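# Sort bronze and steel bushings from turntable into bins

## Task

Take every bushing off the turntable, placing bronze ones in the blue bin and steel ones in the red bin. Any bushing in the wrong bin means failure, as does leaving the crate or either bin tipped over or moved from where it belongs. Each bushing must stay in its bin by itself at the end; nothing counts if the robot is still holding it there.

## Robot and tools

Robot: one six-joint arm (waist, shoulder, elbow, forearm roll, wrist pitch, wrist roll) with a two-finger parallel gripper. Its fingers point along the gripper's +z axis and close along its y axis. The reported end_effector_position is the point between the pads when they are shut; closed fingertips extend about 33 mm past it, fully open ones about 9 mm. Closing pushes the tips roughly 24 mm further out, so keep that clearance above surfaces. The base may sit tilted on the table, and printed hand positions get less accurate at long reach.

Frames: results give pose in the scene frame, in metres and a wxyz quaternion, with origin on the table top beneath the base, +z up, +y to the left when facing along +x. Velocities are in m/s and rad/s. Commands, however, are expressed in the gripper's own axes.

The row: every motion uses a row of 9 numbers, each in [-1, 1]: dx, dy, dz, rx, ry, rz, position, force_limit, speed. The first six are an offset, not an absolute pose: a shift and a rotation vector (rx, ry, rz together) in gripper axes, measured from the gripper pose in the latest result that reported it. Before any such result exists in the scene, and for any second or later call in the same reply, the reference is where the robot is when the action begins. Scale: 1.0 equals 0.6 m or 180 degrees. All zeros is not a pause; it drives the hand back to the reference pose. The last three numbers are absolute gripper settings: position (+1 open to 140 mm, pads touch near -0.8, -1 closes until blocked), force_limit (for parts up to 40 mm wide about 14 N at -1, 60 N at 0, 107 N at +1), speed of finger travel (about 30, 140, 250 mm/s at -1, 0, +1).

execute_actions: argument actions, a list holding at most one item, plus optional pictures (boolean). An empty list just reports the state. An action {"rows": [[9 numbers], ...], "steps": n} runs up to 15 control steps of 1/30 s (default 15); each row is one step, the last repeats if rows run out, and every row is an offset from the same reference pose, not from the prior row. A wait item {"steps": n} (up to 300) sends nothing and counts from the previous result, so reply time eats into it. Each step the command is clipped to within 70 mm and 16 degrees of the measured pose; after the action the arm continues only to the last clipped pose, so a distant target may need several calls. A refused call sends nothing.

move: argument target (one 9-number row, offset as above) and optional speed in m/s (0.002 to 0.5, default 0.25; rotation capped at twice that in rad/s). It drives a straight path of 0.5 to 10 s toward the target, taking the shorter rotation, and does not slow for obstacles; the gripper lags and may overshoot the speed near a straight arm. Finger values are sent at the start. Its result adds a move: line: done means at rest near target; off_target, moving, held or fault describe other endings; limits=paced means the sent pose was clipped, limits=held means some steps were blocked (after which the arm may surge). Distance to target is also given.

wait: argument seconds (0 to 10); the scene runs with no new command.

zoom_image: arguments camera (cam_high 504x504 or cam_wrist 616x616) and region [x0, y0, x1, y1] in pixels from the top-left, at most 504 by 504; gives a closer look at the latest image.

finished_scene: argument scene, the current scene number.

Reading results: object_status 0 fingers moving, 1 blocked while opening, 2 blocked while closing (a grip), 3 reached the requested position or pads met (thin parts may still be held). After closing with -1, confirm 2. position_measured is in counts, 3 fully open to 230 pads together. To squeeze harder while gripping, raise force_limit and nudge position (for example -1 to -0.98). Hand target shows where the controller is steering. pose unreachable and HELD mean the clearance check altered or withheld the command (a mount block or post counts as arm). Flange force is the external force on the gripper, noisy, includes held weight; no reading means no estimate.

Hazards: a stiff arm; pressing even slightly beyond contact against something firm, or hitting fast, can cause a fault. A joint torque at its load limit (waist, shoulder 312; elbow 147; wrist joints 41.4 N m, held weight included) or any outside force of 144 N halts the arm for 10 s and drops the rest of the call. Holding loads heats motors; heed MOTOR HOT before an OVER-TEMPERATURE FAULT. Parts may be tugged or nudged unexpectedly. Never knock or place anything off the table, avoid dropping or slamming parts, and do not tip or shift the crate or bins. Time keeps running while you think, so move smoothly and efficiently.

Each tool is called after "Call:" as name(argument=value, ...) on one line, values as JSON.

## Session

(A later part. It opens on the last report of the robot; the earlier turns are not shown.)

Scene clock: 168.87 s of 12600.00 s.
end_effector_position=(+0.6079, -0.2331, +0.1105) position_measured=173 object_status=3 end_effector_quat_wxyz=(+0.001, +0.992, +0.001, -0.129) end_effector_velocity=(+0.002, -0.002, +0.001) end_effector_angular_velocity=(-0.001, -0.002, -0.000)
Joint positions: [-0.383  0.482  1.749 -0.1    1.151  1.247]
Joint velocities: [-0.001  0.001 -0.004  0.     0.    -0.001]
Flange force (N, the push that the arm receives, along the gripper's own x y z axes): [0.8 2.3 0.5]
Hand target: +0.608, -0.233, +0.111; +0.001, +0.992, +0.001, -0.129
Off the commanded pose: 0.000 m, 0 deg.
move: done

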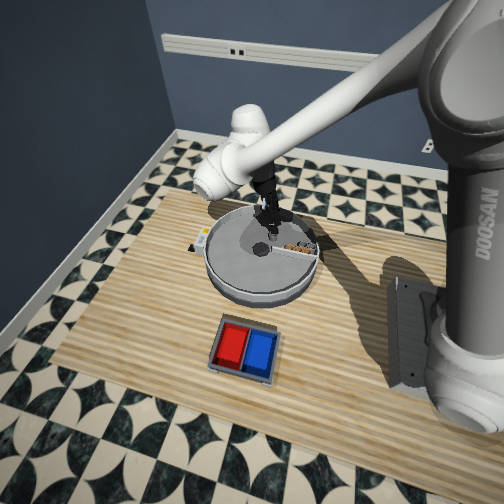

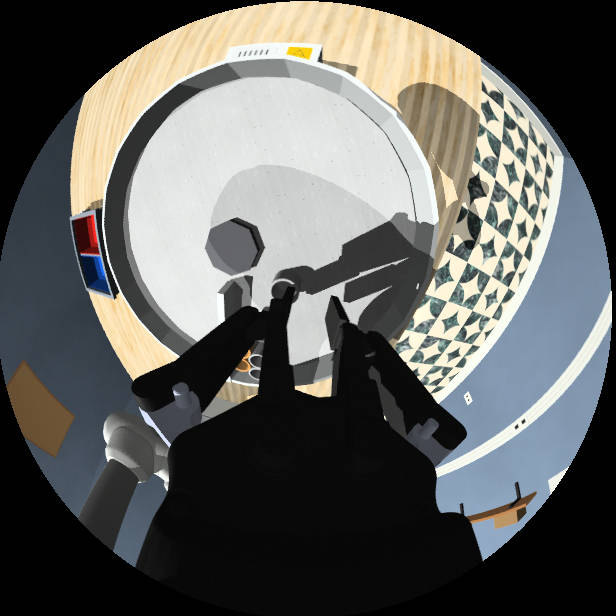

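Call:
execute_actions(actions=[{"rows":[[-0.002,0,-0.008,0,0,0,-0.35,-0.2,0.3],[-0.0039,0,-0.0145,0,0,0,-0.35,-0.2,0.3],[-0.0039,0,-0.0145,0,0,0,-0.35,-0.2,0.3],[-0.0039,0,-0.0145,0,0,0,-0.35,-0.2,0.3],[-0.0039,0,-0.0145,0,0,0,-0.35,-0.2,0.3],[-0.008,-0.01,-0.0134,0,0.014,0,-0.19,-0.2,0.3],[-0.012,-0.02,-0.0123,0,0.028,0,-0.19,-0.2,0.3],[-0.016,-0.03,-0.0112,0,0.042,0,-0.19,-0.2,0.3],[-0.02,-0.04,-0.0101,0,0.056,0,-0.19,-0.2,0.3],[-0.024,-0.05,-0.009,0,0.07,0,-0.19,-0.2,0.3],[-0.028,-0.06,-0.008,0,0.0833,0,-0.19,-0.2,0.3]],"steps":15}], pictures=false)

Call:
execute_actions(actions=[{"rows":[[0,0,0.007,0,0,0,-0.19,-0.2,0.3],[0,0,0.014,0,0,0,-0.19,-0.2,0.3],[0,0,0.021,0,0,0,-0.19,-0.2,0.3],[0,0,0.028,0,0,0,-0.19,-0.2,0.3],[0,0,0.035,0,0,0,-0.19,-0.2,0.3],[0,0,0.035,0,0,0,-0.19,-0.2,0.3],[0,0,0.035,0,0,0,-0.19,-0.2,0.3],[0,0,0.035,0,0,0,-0.19,-0.2,0.3],[0,0,0.035,0,0,0,-1,-0.2,0.3]],"steps":15}])

Scene clock: 174.53 s of 12600.00 s.
end_effector_position=(+0.5948, -0.2030, +0.1204) position_measured=153 object_status=3 end_effector_quat_wxyz=(+0.001, +1.000, -0.001, -0.026) end_effector_velocity=(-0.032, +0.073, +0.002) end_effector_angular_velocity=(-0.013, -0.598, +0.008)
Joint positions: [-0.385  0.348  1.913 -0.022  0.926  1.211]
Joint velocities: [-0.019 -0.334  0.472  0.246 -0.702 -0.17 ]
Flange force (N, the push that the arm receives, along the gripper's own x y z axes): [-0.4 9.3 -4.2]
Hand target: +0.593, -0.198, +0.120; +0.002, +1.000, +0.000, -0.002
Off the commanded pose: 0.006 m, 3 deg.
Steps of this call (steps 1 to 155: nothing new was sent; steps 156 to 170: all 15 steps of this action). Readings (end_effector_position | what the end effector reports):
156: (+0.6079, -0.2331, +0.1107) | position_measured=173 object_status=3
157: (+0.6078, -0.2331, +0.1119) | position_measured=173 object_status=3
159: (+0.6079, -0.2332, +0.1161) | position_measured=173 object_status=3
163: (+0.6065, -0.2295, +0.1188) | position_measured=158 object_status=0
170: the state above

Scene clock: 175.03 s of 12600.00 s.
end_effector_position=(+0.5937, -0.2031, +0.0999) position_measured=187 object_status=0 end_effector_quat_wxyz=(+0.001, +1.000, -0.001, -0.026) end_effector_velocity=(+0.001, -0.000, -0.002) end_effector_angular_velocity=(-0.000, +0.001, +0.000)
Joint positions: [-0.386  0.369  1.928 -0.023  0.889  1.211]
Joint velocities: [ 0.     0.003 -0.001 -0.001 -0.002  0.   ]
Flange force (N, the push that the arm receives, along the gripper's own x y z axes): [-17.0 -4.6 -49.5]
Hand target: +0.594, -0.203, +0.099; +0.001, +1.000, -0.001, -0.026
Off the commanded pose: 0.001 m, 0 deg.
Steps of this call (steps 1 to 15: all 15 steps of this action). Readings (end_effector_position | what the end effector reports):
1: (+0.5940, -0.2010, +0.1204) | position_measured=153 object_status=3
2: (+0.5937, -0.2002, +0.1203) | position_measured=153 object_status=3
4: (+0.5940, -0.2014, +0.1168) | position_measured=153 object_status=3
8: (+0.5936, -0.2030, +0.1029) | position_measured=153 object_status=3
15: the state above

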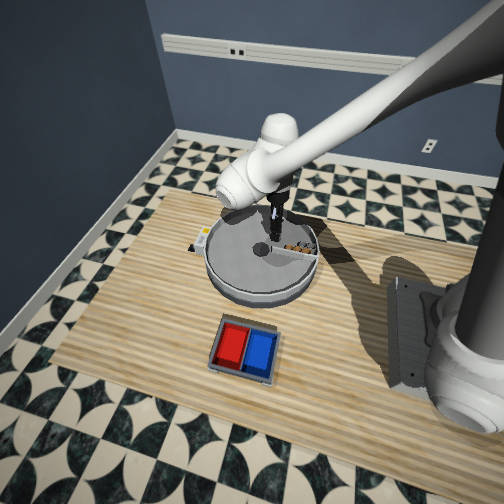

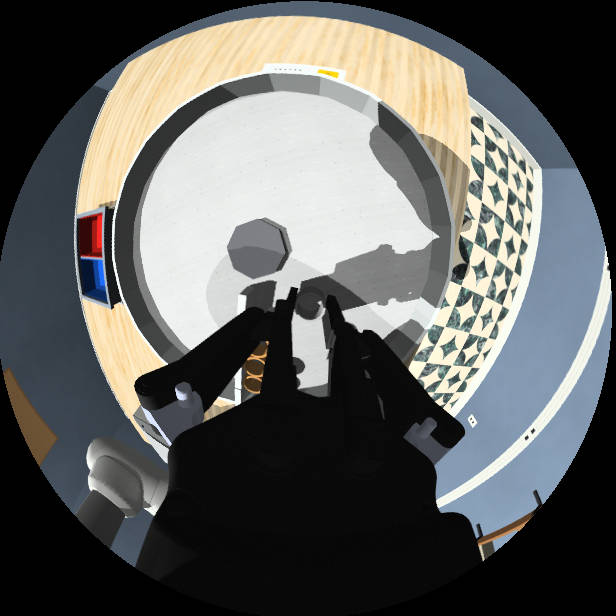

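Call:
execute_actions(actions=[{"rows":[[0,0,-0.002,0,0,0,-1,-0.2,0.3],[0,0,-0.004,0,0,0,-1,-0.2,0.3],[0,0,-0.007,0,0,0,-1,-0.2,0.3],[0,0,-0.011,0,0,0,-1,-0.2,0.3],[0,0,-0.016,0,0,0,-1,-0.2,0.3],[0,0,-0.022,0,0,0,-1,-0.2,0.3],[0,0,-0.03,0,0,0,-1,-0.2,0.3],[0,0,-0.04,0,0,0,-1,-0.2,0.3],[0,0,-0.05,0,0,0,-1,-0.2,0.3],[0,0,-0.06,0,0,0,-1,-0.2,0.3],[0,0,-0.07,0,0,0,-1,-0.2,0.3],[0,0,-0.08,0,0,0,-1,-0.2,0.3],[0,0,-0.09,0,0,0,-1,-0.2,0.3],[0,0,-0.1,0,0,0,-1,-0.2,0.3]],"steps":15}])

Call:
zoom_image(camera="cam_wrist", region=[270,270,350,350])

Scene clock: 177.57 s of 12600.00 s.
end_effector_position=(+0.5962, -0.2030, +0.1462) position_measured=187 object_status=2 end_effector_quat_wxyz=(+0.001, +1.000, -0.001, -0.026) end_effector_velocity=(+0.011, -0.001, +0.162) end_effector_angular_velocity=(-0.003, -0.007, +0.002)
Joint positions: [-0.385  0.322  1.892 -0.021  0.972  1.21 ]
Joint velocities: [ 0.004 -0.155 -0.139  0.004  0.287 -0.005]
Flange force (N, the push that the arm receives, along the gripper's own x y z axes): [-6.6 2.5 -3.3]
Hand target: +0.597, -0.203, +0.160; +0.001, +1.000, -0.001, -0.026
Off the commanded pose: 0.014 m, 0 deg.
Steps of this call (steps 1 to 61: nothing new was sent; steps 62 to 76: all 15 steps of this action). Readings (end_effector_position | what the end effector reports):
62: (+0.5937, -0.2030, +0.0994) | position_measured=187 object_status=2
63: (+0.5936, -0.2030, +0.0997) | position_measured=187 object_status=2
65: (+0.5936, -0.2030, +0.1014) | position_measured=187 object_status=2
69: (+0.5942, -0.2031, +0.1107) | position_measured=187 object_status=2
76: the state above

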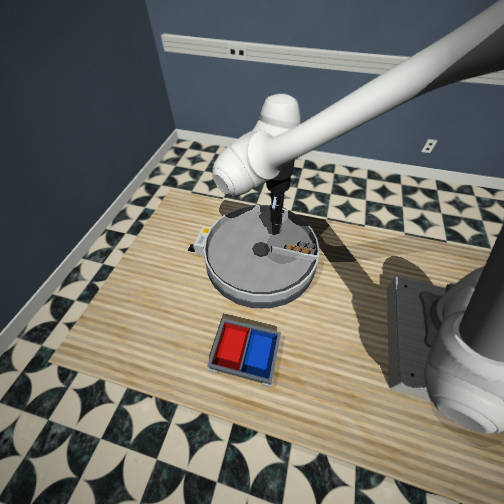

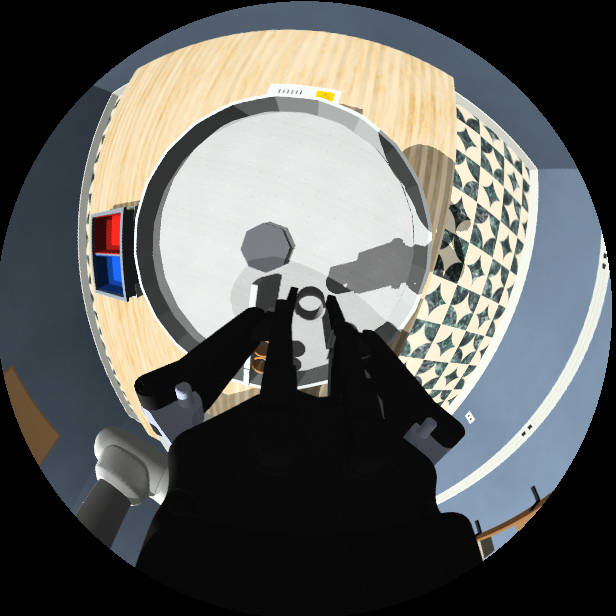

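Region (270, 270, 350, 350) of cam_wrist's 616x616 image, scaled by 6.300, with more detail than that image has.

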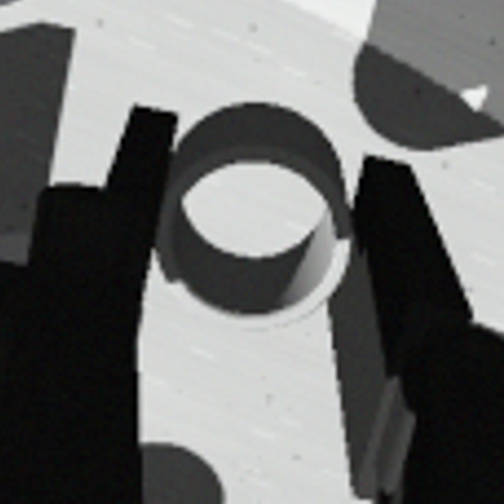

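Call:
move(target=[0.006,-0.6,-0.042,0,0,0,-1,-0.2,0.3], speed=0.4)

Call:
zoom_image(camera="cam_wrist", region=[190,150,390,350])

Scene clock: 181.53 s of 12600.00 s.
end_effector_position=(+0.6022, +0.1575, +0.1708) position_measured=187 object_status=2 end_effector_quat_wxyz=(+0.001, +1.000, -0.001, -0.025) end_effector_velocity=(-0.001, +0.001, -0.001) end_effector_angular_velocity=(-0.001, +0.003, +0.000)
Joint positions: [0.184 0.286 1.886 0.012 1.015 1.761]
Joint velocities: [ 0.003  0.001  0.    -0.001  0.001  0.003]
Flange force (N, the push that the arm receives, along the gripper's own x y z axes): [0.2 4.3 0.9]
Hand target: +0.602, +0.158, +0.171; +0.001, +1.000, -0.001, -0.025
Off the commanded pose: 0.001 m, 0 deg.
move: done; limits=paced

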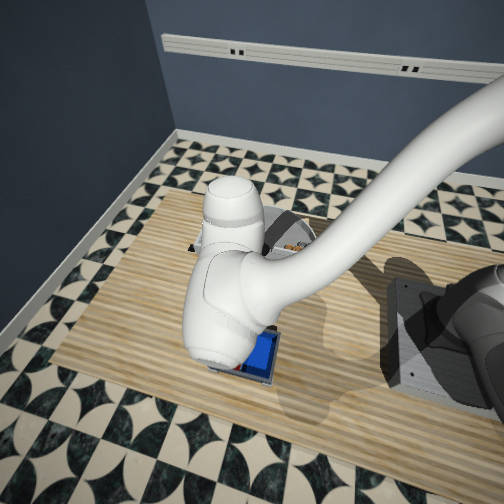

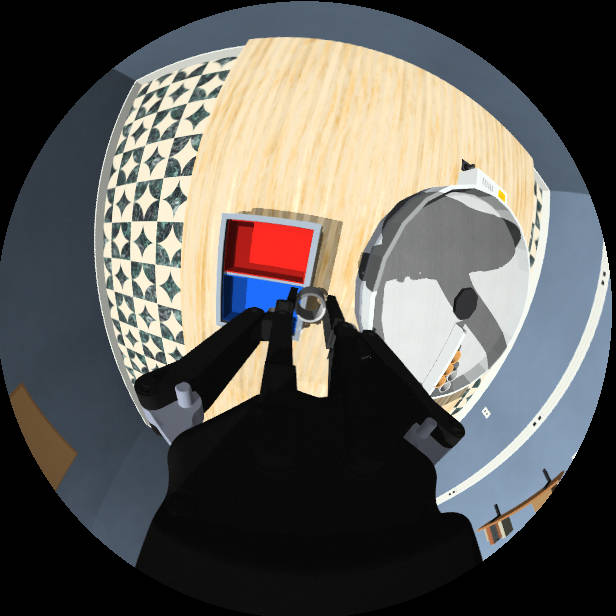

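Region (190, 150, 390, 350) of cam_wrist's 616x616 image, scaled by 2.520, with more detail than that image has.

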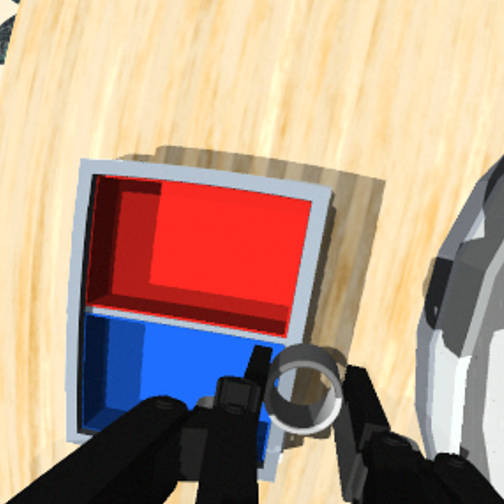

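Call:
move(target=[0.001,-0.166,0.118,0,0,0,-1,-0.2,0.3], speed=0.25)

Call:
zoom_image(camera="cam_wrist", region=[230,200,410,360])

Scene clock: 186.47 s of 12600.00 s.
end_effector_position=(+0.5994, +0.2572, +0.1001) position_measured=187 object_status=2 end_effector_quat_wxyz=(+0.000, +1.000, -0.001, -0.025) end_effector_velocity=(+0.002, +0.001, -0.000) end_effector_angular_velocity=(-0.001, -0.003, +0.003)
Joint positions: [0.333 0.398 1.88  0.022 0.906 1.902]
Joint velocities: [ 0.002  0.002 -0.003 -0.002 -0.001  0.001]
Flange force (N, the push that the arm receives, along the gripper's own x y z axes): [2.5 5.5 -3.3]
Hand target: +0.599, +0.257, +0.100; +0.001, +1.000, -0.001, -0.025
Off the commanded pose: 0.000 m, 0 deg.
move: done

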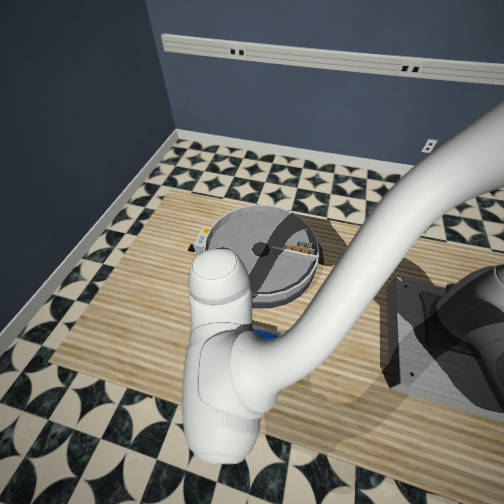

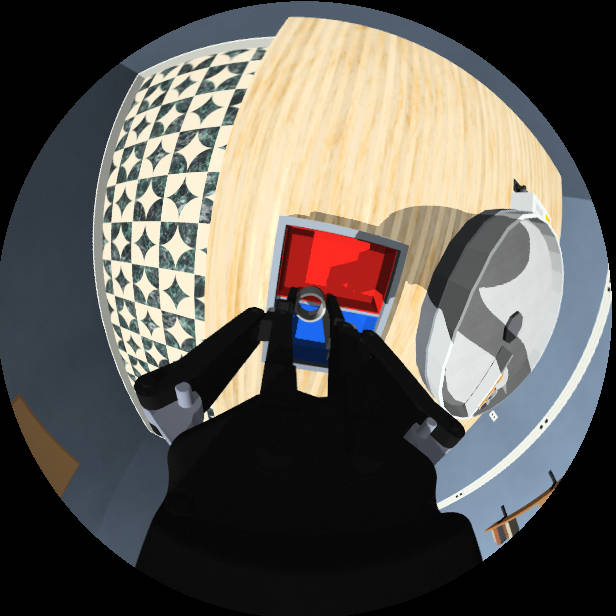

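Region (230, 200, 410, 360) of cam_wrist's 616x616 image, scaled by 2.800, with more detail than that image has.

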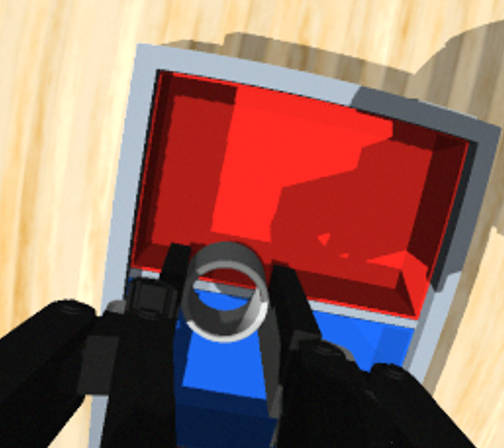

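Call:
move(target=[0.0133,-0.005,0,0,0,0,-1,-0.2,0.3], speed=0.05)

Call:
zoom_image(camera="cam_wrist", region=[230,200,410,360])

Scene clock: 192.70 s of 12600.00 s.
end_effector_position=(+0.6072, +0.2602, +0.0996) position_measured=187 object_status=2 end_effector_quat_wxyz=(+0.000, +1.000, -0.001, -0.025) end_effector_velocity=(+0.002, +0.001, +0.001) end_effector_angular_velocity=(-0.000, -0.000, -0.001)
Joint positions: [0.333 0.409 1.863 0.022 0.912 1.902]
Joint velocities: [-0.     0.002 -0.005 -0.     0.003  0.001]
Flange force (N, the push that the arm receives, along the gripper's own x y z axes): [2.0 4.2 -2.9]
Hand target: +0.607, +0.260, +0.100; +0.000, +1.000, -0.001, -0.025
Off the commanded pose: 0.000 m, 0 deg.
move: done

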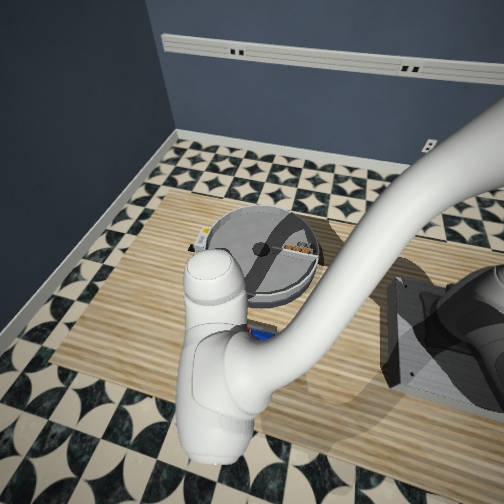

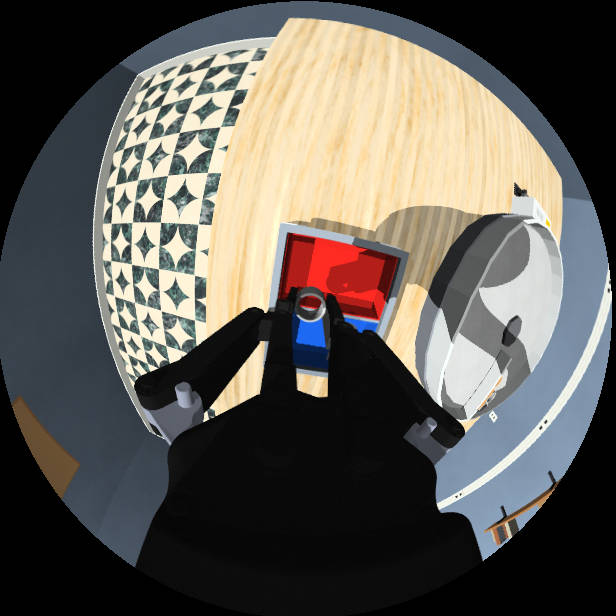

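Region (230, 200, 410, 360) of cam_wrist's 616x616 image, scaled by 2.800, with more detail than that image has.

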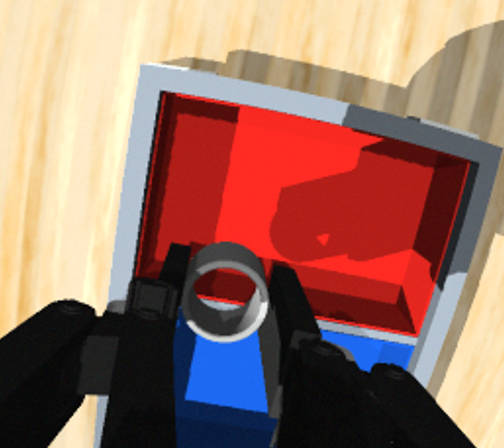

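Call:
execute_actions(actions=[])

Scene clock: 198.77 s of 12600.00 s.
end_effector_position=(+0.6073, +0.2602, +0.0996) position_measured=187 object_status=2 end_effector_quat_wxyz=(+0.000, +1.000, -0.001, -0.025) end_effector_velocity=(+0.000, +0.000, +0.000) end_effector_angular_velocity=(-0.000, -0.001, +0.001)
Joint positions: [0.333 0.41  1.863 0.022 0.912 1.902]
Joint velocities: [ 0.     0.    -0.    -0.001 -0.    -0.   ]
Flange force (N, the push that the arm receives, along the gripper's own x y z axes): [-1.5 5.0 -3.7]
Hand target: +0.607, +0.260, +0.100; +0.000, +1.000, -0.001, -0.025
Off the commanded pose: 0.000 m, 0 deg.
Steps of this call (steps 1 to 182: nothing new was sent). Readings (end_effector_position | what the end effector reports):
1: (+0.6073, +0.2602, +0.0996) | position_measured=187 object_status=2
2: (+0.6073, +0.2602, +0.0996) | position_measured=187 object_status=2
4: (+0.6073, +0.2602, +0.0996) | position_measured=187 object_status=2
8: (+0.6073, +0.2602, +0.0996) | position_measured=187 object_status=2
182: the state above

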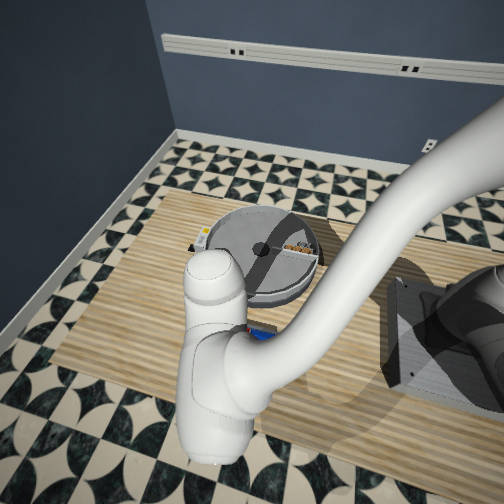

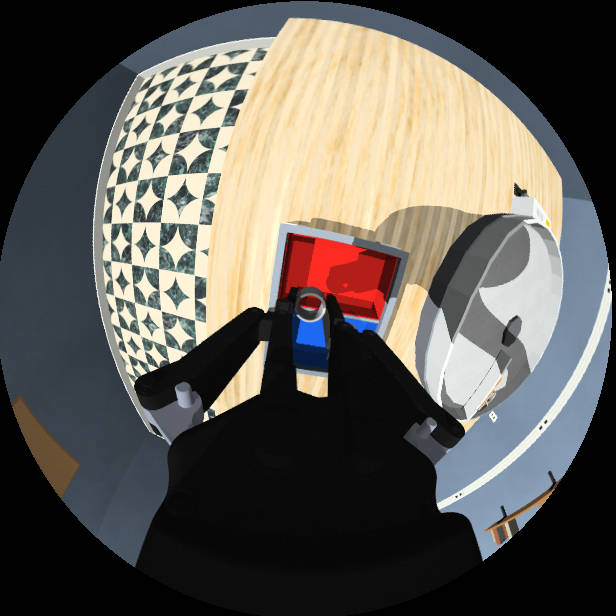

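Call:
move(target=[0.002,0.005,0.03,0,0,0,-1,-0.2,0.3], speed=0.03)

Call:
zoom_image(camera="cam_wrist", region=[230,200,410,360])

Scene clock: 200.57 s of 12600.00 s.
end_effector_position=(+0.6077, +0.2573, +0.0818) position_measured=187 object_status=2 end_effector_quat_wxyz=(+0.000, +1.000, -0.001, -0.025) end_effector_velocity=(-0.001, -0.001, -0.002) end_effector_angular_velocity=(-0.001, +0.003, +0.000)
Joint positions: [0.329 0.428 1.876 0.022 0.881 1.897]
Joint velocities: [-0.001  0.002  0.003 -0.    -0.002 -0.001]
Flange force (N, the push that the arm receives, along the gripper's own x y z axes): [12.9 -0.2 -23.6]
Hand target: +0.608, +0.257, +0.082; +0.000, +1.000, -0.001, -0.025
Off the commanded pose: 0.000 m, 0 deg.
move: done

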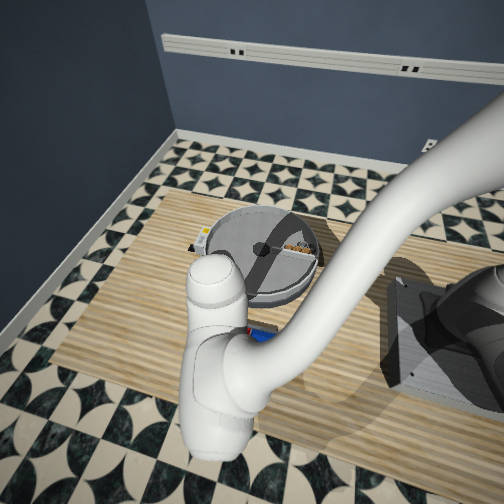

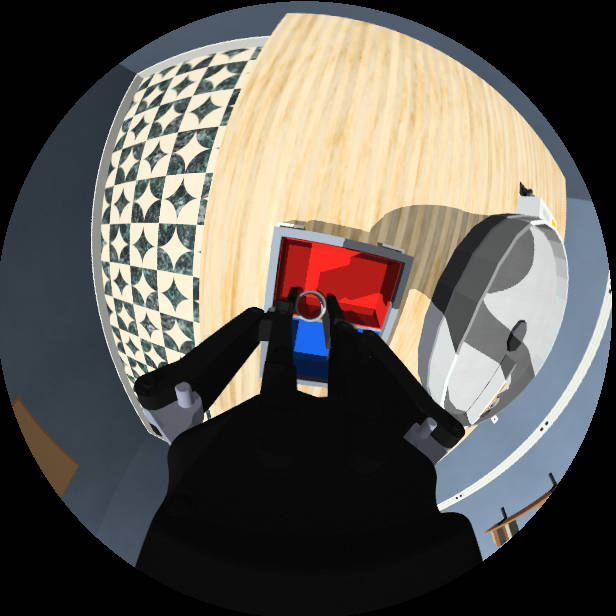

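Region (230, 200, 410, 360) of cam_wrist's 616x616 image, scaled by 2.800, with more detail than that image has.

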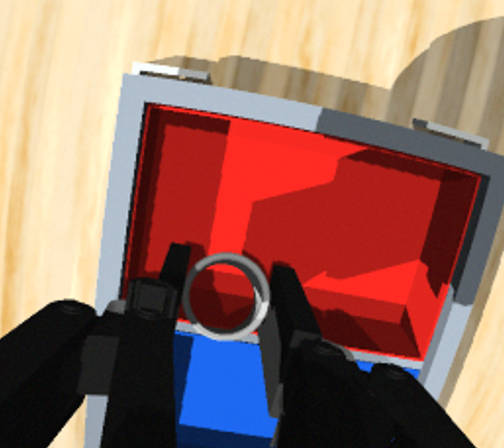

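Call:
execute_actions(actions=[], pictures=false)

Scene clock: 202.93 s of 12600.00 s.
end_effector_position=(+0.6076, +0.2572, +0.0816) position_measured=187 object_status=2 end_effector_quat_wxyz=(+0.000, +1.000, -0.001, -0.025) end_effector_velocity=(+0.000, -0.000, +0.000) end_effector_angular_velocity=(+0.000, -0.001, +0.000)
Joint positions: [0.329 0.429 1.876 0.022 0.881 1.897]
Joint velocities: [-0.    -0.     0.    -0.    -0.001 -0.   ]
Flange force (N, the push that the arm receives, along the gripper's own x y z axes): [13.6 3.3 -25.3]
Hand target: +0.608, +0.257, +0.082; +0.000, +1.000, -0.001, -0.025
Off the commanded pose: 0.000 m, 0 deg.
Steps of this call (steps 1 to 71: nothing new was sent). Readings (end_effector_position | what the end effector reports):
1: (+0.6077, +0.2572, +0.0817) | position_measured=187 object_status=2
2: (+0.6077, +0.2572, +0.0817) | position_measured=187 object_status=2
4: (+0.6077, +0.2572, +0.0816) | position_measured=187 object_status=2
8: (+0.6076, +0.2572, +0.0816) | position_measured=187 object_status=2
71: the state above

Call:
execute_actions(actions=[{"rows":[[0,0,-0.002,0,0,0,-1,-0.2,0.3],[0,0,-0.004,0,0,0,-1,-0.2,0.3],[0.001,0,-0.005,0,0,0,-1,-0.2,0.3],[0.003,0,-0.005,0,0,0,-1,-0.2,0.3],[0.006,0,-0.005,0,0,0,-1,-0.2,0.3],[0.009,0,-0.005,0,0,0,-1,-0.2,0.3],[0.011,0,-0.005,0,0,0,-1,-0.2,0.3],[0.012,0,-0.005,0,0,0,-1,-0.2,0.3],[0.012,0,-0.005,0,0,0,-1,-0.2,0.3],[0.012,0,-0.004,0,0,0,-1,-0.2,0.3],[0.012,0,-0.002,0,0,0,-1,-0.2,0.3],[0.012,0,0,0,0,0,-1,-0.2,0.3],[0.012,0,0.001,0,0,0,-1,-0.2,0.3]],"steps":15}])

Call:
zoom_image(camera="cam_wrist", region=[230,200,410,360])

Scene clock: 205.67 s of 12600.00 s.
end_effector_position=(+0.6147, +0.2572, +0.0817) position_measured=187 object_status=2 end_effector_quat_wxyz=(+0.000, +1.000, -0.001, -0.025) end_effector_velocity=(+0.004, +0.000, -0.011) end_effector_angular_velocity=(+0.001, -0.006, -0.001)
Joint positions: [0.326 0.437 1.862 0.022 0.886 1.894]
Joint velocities: [-0.001  0.015  0.002 -0.    -0.022 -0.   ]
Flange force (N, the push that the arm receives, along the gripper's own x y z axes): [-2.6 0.0 -8.9]
Hand target: +0.615, +0.257, +0.081; +0.000, +1.000, -0.001, -0.025
Off the commanded pose: 0.001 m, 0 deg.
Steps of this call (steps 1 to 67: nothing new was sent; steps 68 to 82: all 15 steps of this action). Readings (end_effector_position | what the end effector reports):
68: (+0.6075, +0.2572, +0.0816) | position_measured=187 object_status=2
69: (+0.6075, +0.2572, +0.0818) | position_measured=187 object_status=2
71: (+0.6074, +0.2571, +0.0828) | position_measured=187 object_status=2
75: (+0.6116, +0.2571, +0.0840) | position_measured=187 object_status=2
82: the state above

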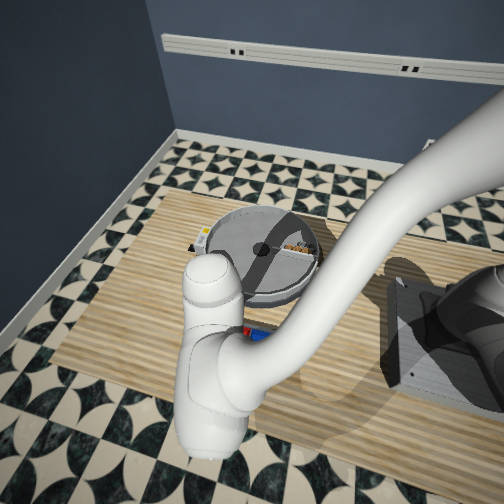

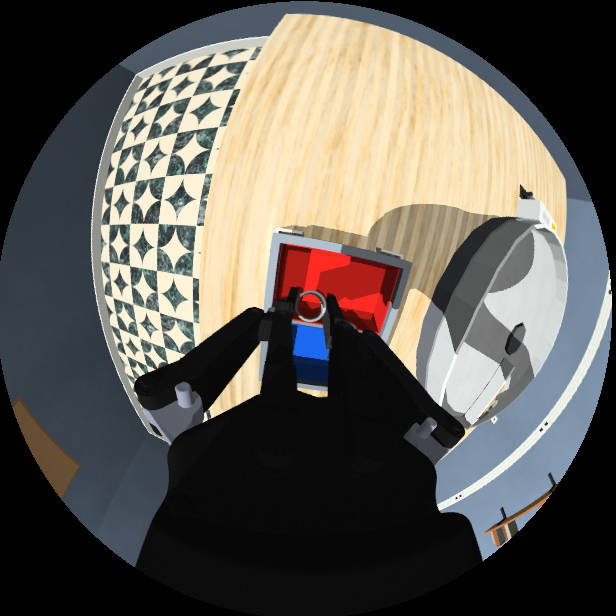

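Region (230, 200, 410, 360) of cam_wrist's 616x616 image, scaled by 2.800, with more detail than that image has.

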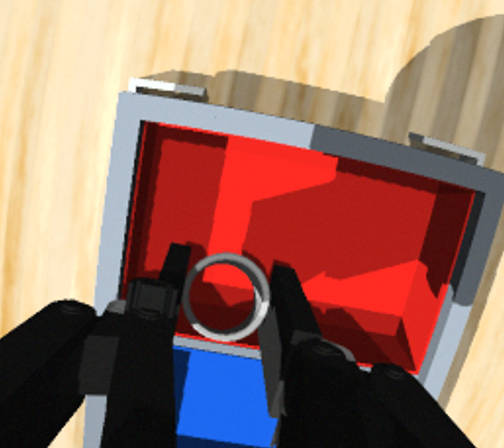

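Call:
move(target=[0,0,0.004,0,0,0,-1,-0.2,0.3], speed=0.01)

Scene clock: 207.27 s of 12600.00 s.
end_effector_position=(+0.6147, +0.2571, +0.0793) position_measured=187 object_status=2 end_effector_quat_wxyz=(+0.000, +1.000, -0.001, -0.025) end_effector_velocity=(+0.000, -0.000, -0.000) end_effector_angular_velocity=(+0.000, -0.001, -0.001)
Joint positions: [0.326 0.439 1.864 0.022 0.882 1.894]
Joint velocities: [-0.001  0.     0.     0.    -0.001  0.   ]
Flange force (N, the push that the arm receives, along the gripper's own x y z axes): [1.8 2.5 -3.5]
Hand target: +0.615, +0.257, +0.079; +0.000, +1.000, -0.001, -0.025
Off the commanded pose: 0.000 m, 0 deg.
move: done

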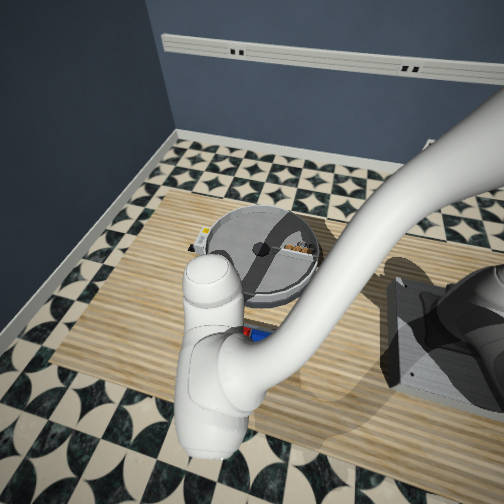

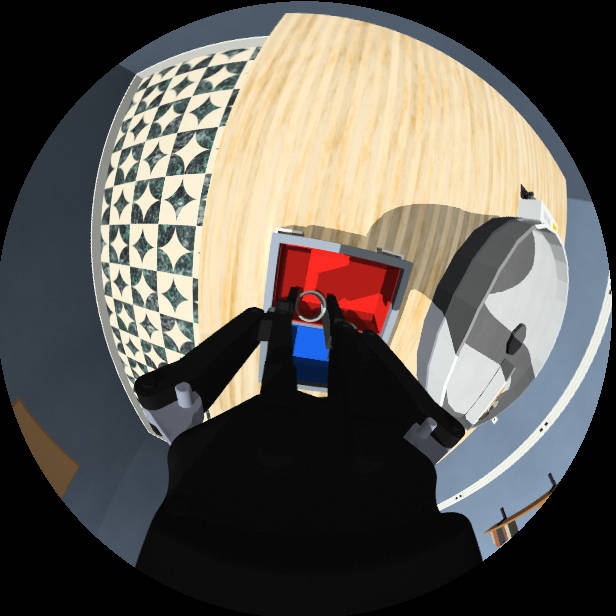

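Call:
move(target=[0,0,0.0025,0,0,0,-1,-0.2,0.3], speed=0.01)

Scene clock: 209.23 s of 12600.00 s.
end_effector_position=(+0.6146, +0.2572, +0.0778) position_measured=187 object_status=2 end_effector_quat_wxyz=(+0.000, +1.000, -0.001, -0.025) end_effector_velocity=(-0.000, +0.000, -0.000) end_effector_angular_velocity=(-0.000, +0.000, -0.000)
Joint positions: [0.326 0.441 1.865 0.022 0.879 1.894]
Joint velocities: [ 0.     0.     0.    -0.    -0.     0.001]
Flange force (N, the push that the arm receives, along the gripper's own x y z axes): [0.4 4.8 -4.8]
Hand target: +0.615, +0.257, +0.078; +0.000, +1.000, -0.001, -0.025
Off the commanded pose: 0.000 m, 0 deg.
move: done

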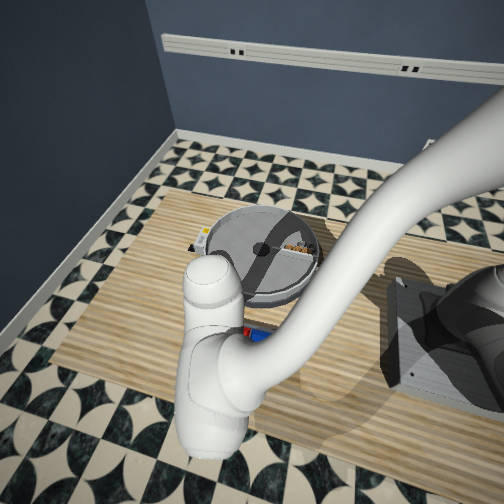

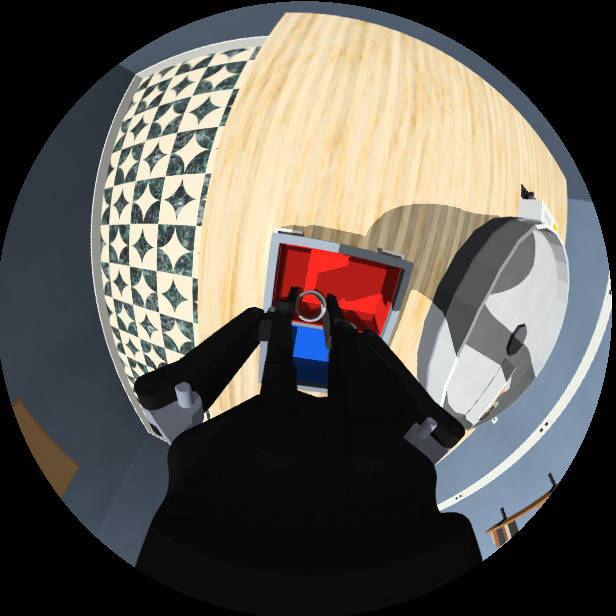

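Call:
move(target=[0,0,0.01,0,0,0,-1,-0.2,0.3], speed=0.012)

Call:
zoom_image(camera="cam_wrist", region=[230,200,410,360])

Scene clock: 210.80 s of 12600.00 s.
end_effector_position=(+0.6143, +0.2571, +0.0719) position_measured=187 object_status=2 end_effector_quat_wxyz=(+0.000, +1.000, -0.001, -0.025) end_effector_velocity=(+0.000, +0.001, -0.001) end_effector_angular_velocity=(+0.001, -0.002, -0.000)
Joint positions: [0.326 0.447 1.868 0.022 0.869 1.894]
Joint velocities: [ 0.001  0.001  0.001  0.    -0.004  0.001]
Flange force (N, the push that the arm receives, along the gripper's own x y z axes): [0.8 0.8 -1.5]
Hand target: +0.614, +0.257, +0.072; +0.000, +1.000, -0.001, -0.025
Off the commanded pose: 0.000 m, 0 deg.
move: done

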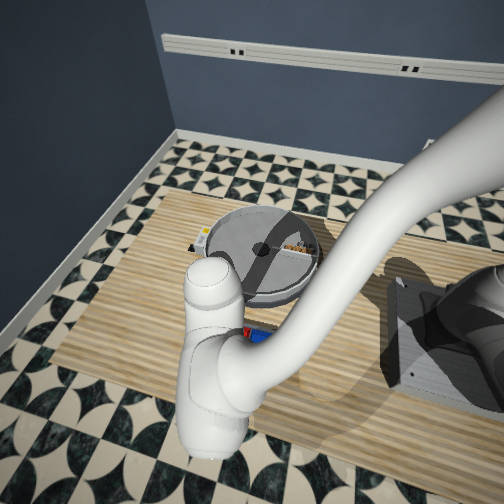

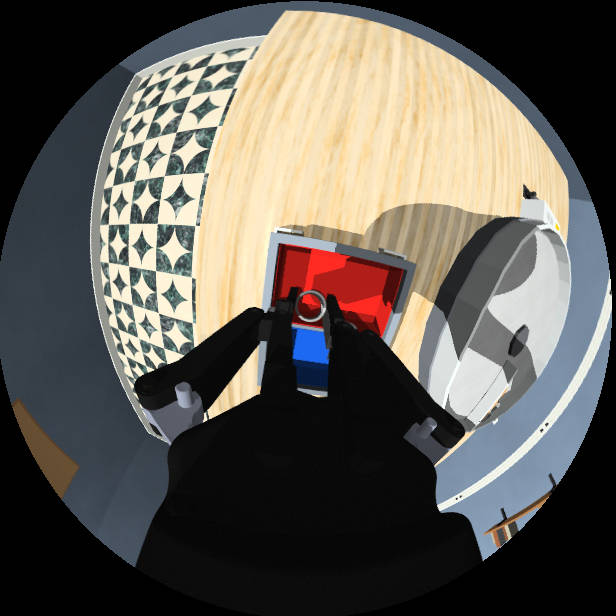

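Region (230, 200, 410, 360) of cam_wrist's 616x616 image, scaled by 2.800, with more detail than that image has.

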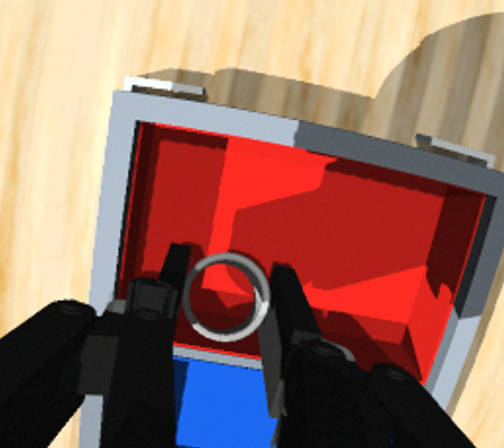

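Call:
move(target=[0,0,0.013,0,0,0,-1,-0.2,0.3], speed=0.015)

Scene clock: 212.10 s of 12600.00 s.
end_effector_position=(+0.6139, +0.2571, +0.0642) position_measured=187 object_status=2 end_effector_quat_wxyz=(+0.000, +1.000, -0.001, -0.025) end_effector_velocity=(+0.000, -0.000, -0.001) end_effector_angular_velocity=(+0.000, +0.000, -0.001)
Joint positions: [0.326 0.456 1.873 0.022 0.856 1.894]
Joint velocities: [-0.     0.002  0.     0.001 -0.002 -0.   ]
Flange force (N, the push that the arm receives, along the gripper's own x y z axes): [0.9 0.7 -0.7]
Hand target: +0.614, +0.257, +0.064; +0.000, +1.000, -0.001, -0.025
Off the commanded pose: 0.000 m, 0 deg.
move: done

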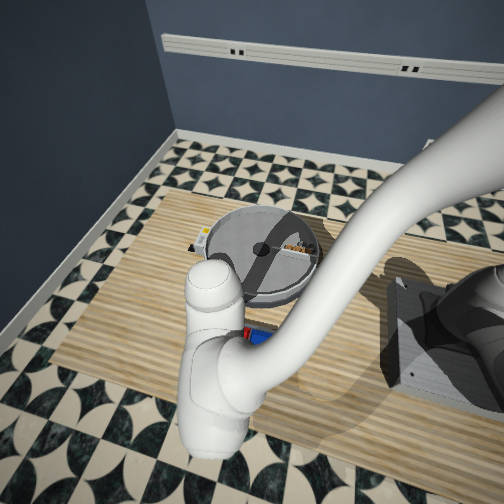

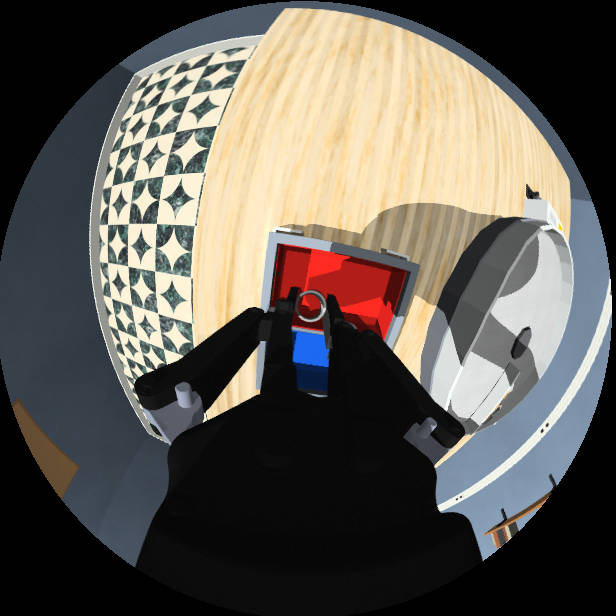

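Call:
move(target=[0,0,0.0085,0,0,0,-1,-0.2,0.3], speed=0.012)

Scene clock: 213.27 s of 12600.00 s.
end_effector_position=(+0.6136, +0.2571, +0.0592) position_measured=187 object_status=2 end_effector_quat_wxyz=(+0.000, +1.000, -0.001, -0.025) end_effector_velocity=(-0.001, -0.000, -0.002) end_effector_angular_velocity=(-0.000, +0.001, +0.001)
Joint positions: [0.326 0.461 1.876 0.023 0.847 1.893]
Joint velocities: [-0.     0.001  0.002  0.    -0.002 -0.001]
Flange force (N, the push that the arm receives, along the gripper's own x y z axes): [3.0 6.6 -1.6]
Hand target: +0.614, +0.257, +0.059; +0.000, +1.000, -0.001, -0.025
Off the commanded pose: 0.000 m, 0 deg.
move: done

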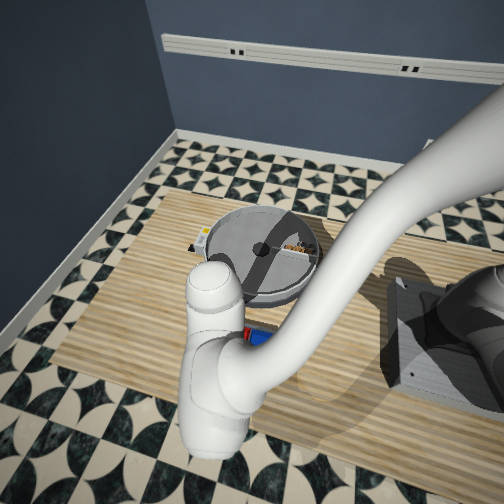

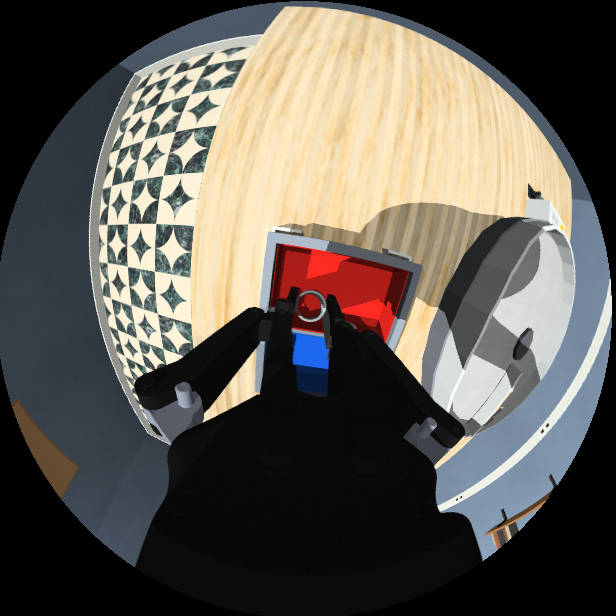

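Call:
execute_actions(actions=[{"rows":[[0,0,0.001,0,0,0,-1,-0.2,0.3],[0,0,0.002,0,0,0,-1,-0.2,0.3],[0,0,0.003,0,0,0,-1,-0.2,0.3],[0,0,0.0035,0,0,0,-1,-0.2,0.3]],"steps":10}], pictures=false)

Call:
execute_actions(actions=[{"rows":[[0,0,0.001,0,0,0,-1,-0.2,0.3],[0,0,0.002,0,0,0,-1,-0.2,0.3]],"steps":10}], pictures=false)

Scene clock: 214.57 s of 12600.00 s.
end_effector_position=(+0.6135, +0.2571, +0.0572) position_measured=187 object_status=2 end_effector_quat_wxyz=(+0.000, +1.000, -0.001, -0.025) end_effector_velocity=(+0.001, +0.000, -0.000) end_effector_angular_velocity=(+0.000, -0.001, +0.000)
Joint positions: [0.326 0.464 1.877 0.023 0.844 1.893]
Joint velocities: [ 0.     0.001 -0.001 -0.    -0.001 -0.   ]
Flange force (N, the push that the arm receives, along the gripper's own x y z axes): [1.2 2.3 -2.4]
Hand target: +0.614, +0.257, +0.057; +0.000, +1.000, -0.001, -0.025
Off the commanded pose: 0.000 m, 0 deg.
Steps of this call (steps 1 to 29: nothing new was sent; steps 30 to 39: all 10 steps of this action). Readings (end_effector_position | what the end effector reports):
30: (+0.6136, +0.2571, +0.0591) | position_measured=187 object_status=2
31: (+0.6136, +0.2571, +0.0589) | position_measured=187 object_status=2
33: (+0.6136, +0.2571, +0.0582) | position_measured=187 object_status=2
37: (+0.6135, +0.2571, +0.0573) | position_measured=187 object_status=2
39: the state above

Scene clock: 214.90 s of 12600.00 s.
end_effector_position=(+0.6135, +0.2571, +0.0561) position_measured=187 object_status=2 end_effector_quat_wxyz=(+0.000, +1.000, -0.001, -0.025) end_effector_velocity=(+0.001, +0.001, -0.000) end_effector_angular_velocity=(+0.001, -0.002, +0.001)
Joint positions: [0.326 0.465 1.878 0.023 0.842 1.893]
Joint velocities: [ 0.     0.001 -0.001  0.    -0.002 -0.001]
Flange force (N, the push that the arm receives, along the gripper's own x y z axes): [-0.1 2.8 -19.6]
Hand target: +0.613, +0.257, +0.056; +0.000, +1.000, -0.001, -0.025
Off the commanded pose: 0.000 m, 0 deg.
Steps of this call (steps 1 to 10: all 10 steps of this action). Readings (end_effector_position | what the end effector reports):
1: (+0.6135, +0.2571, +0.0572) | position_measured=187 object_status=2
2: (+0.6135, +0.2571, +0.0570) | position_measured=187 object_status=2
4: (+0.6135, +0.2571, +0.0565) | position_measured=187 object_status=2
8: (+0.6135, +0.2571, +0.0562) | position_measured=187 object_status=2
10: the state above

Call:
execute_actions(actions=[{"rows":[[0,0,-0.0008,0,0,0,-0.33,-0.3,-0.3]],"steps":9}], pictures=false)

Call:
move(target=[-0.008,0,-0.16,0,0,0,-0.33,-0.3,-0.3], speed=0.2)

Call:
zoom_image(camera="cam_wrist", region=[230,200,410,380])

Scene clock: 216.27 s of 12600.00 s.
end_effector_position=(+0.6133, +0.2571, +0.0564) position_measured=171 object_status=0 end_effector_quat_wxyz=(+0.000, +1.000, -0.001, -0.025) end_effector_velocity=(+0.001, -0.000, +0.001) end_effector_angular_velocity=(+0.000, -0.001, -0.001)
Joint positions: [0.326 0.464 1.878 0.023 0.843 1.893]
Joint velocities: [-0.001 -0.002 -0.001 -0.     0.001  0.   ]
Flange force (N, the push that the arm receives, along the gripper's own x y z axes): [2.1 5.1 -3.3]
Hand target: +0.613, +0.257, +0.057; +0.000, +1.000, -0.001, -0.025
Off the commanded pose: 0.000 m, 0 deg.
Steps of this call (steps 1 to 32: nothing new was sent; steps 33 to 41: all 9 steps of this action). Readings (end_effector_position | what the end effector reports):
33: (+0.6134, +0.2571, +0.0560) | position_measured=187 object_status=0
34: (+0.6134, +0.2571, +0.0560) | position_measured=187 object_status=0
36: (+0.6134, +0.2571, +0.0560) | position_measured=173 object_status=0
40: (+0.6133, +0.2571, +0.0563) | position_measured=171 object_status=0
41: the state above

Scene clock: 217.47 s of 12600.00 s.
end_effector_position=(+0.6137, +0.2572, +0.1527) position_measured=171 object_status=3 end_effector_quat_wxyz=(+0.001, +1.000, -0.001, -0.025) end_effector_velocity=(+0.001, +0.000, +0.002) end_effector_angular_velocity=(+0.001, -0.002, +0.000)
Joint positions: [0.326 0.361 1.817 0.02  1.006 1.898]
Joint velocities: [-0.    -0.001 -0.002 -0.     0.001 -0.   ]
Flange force (N, the push that the arm receives, along the gripper's own x y z axes): [0.2 3.0 0.6]
Hand target: +0.614, +0.257, +0.153; +0.001, +1.000, -0.001, -0.025
Off the commanded pose: 0.000 m, 0 deg.
move: done

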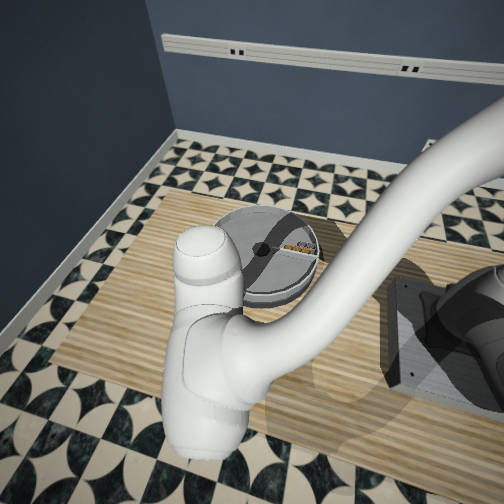

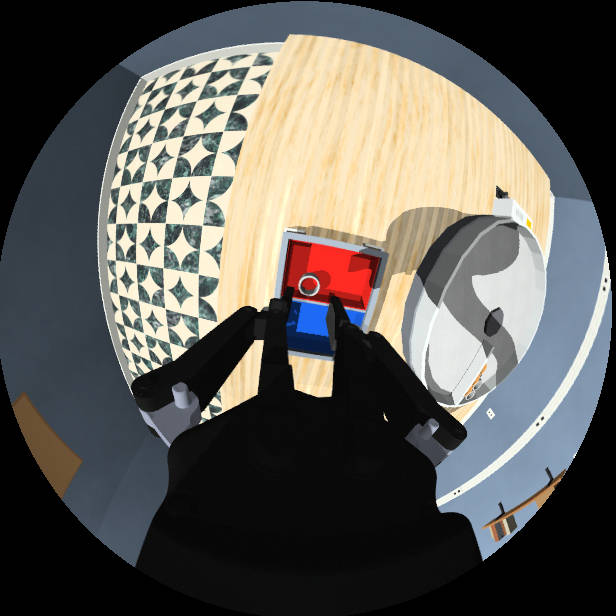

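Region (230, 200, 410, 380) of cam_wrist's 616x616 image, scaled by 2.800, with more detail than that image has.

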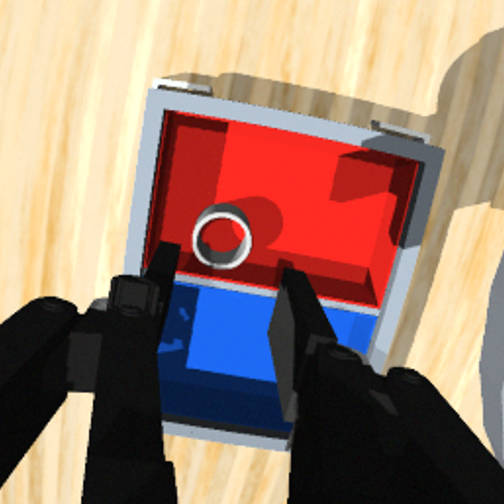

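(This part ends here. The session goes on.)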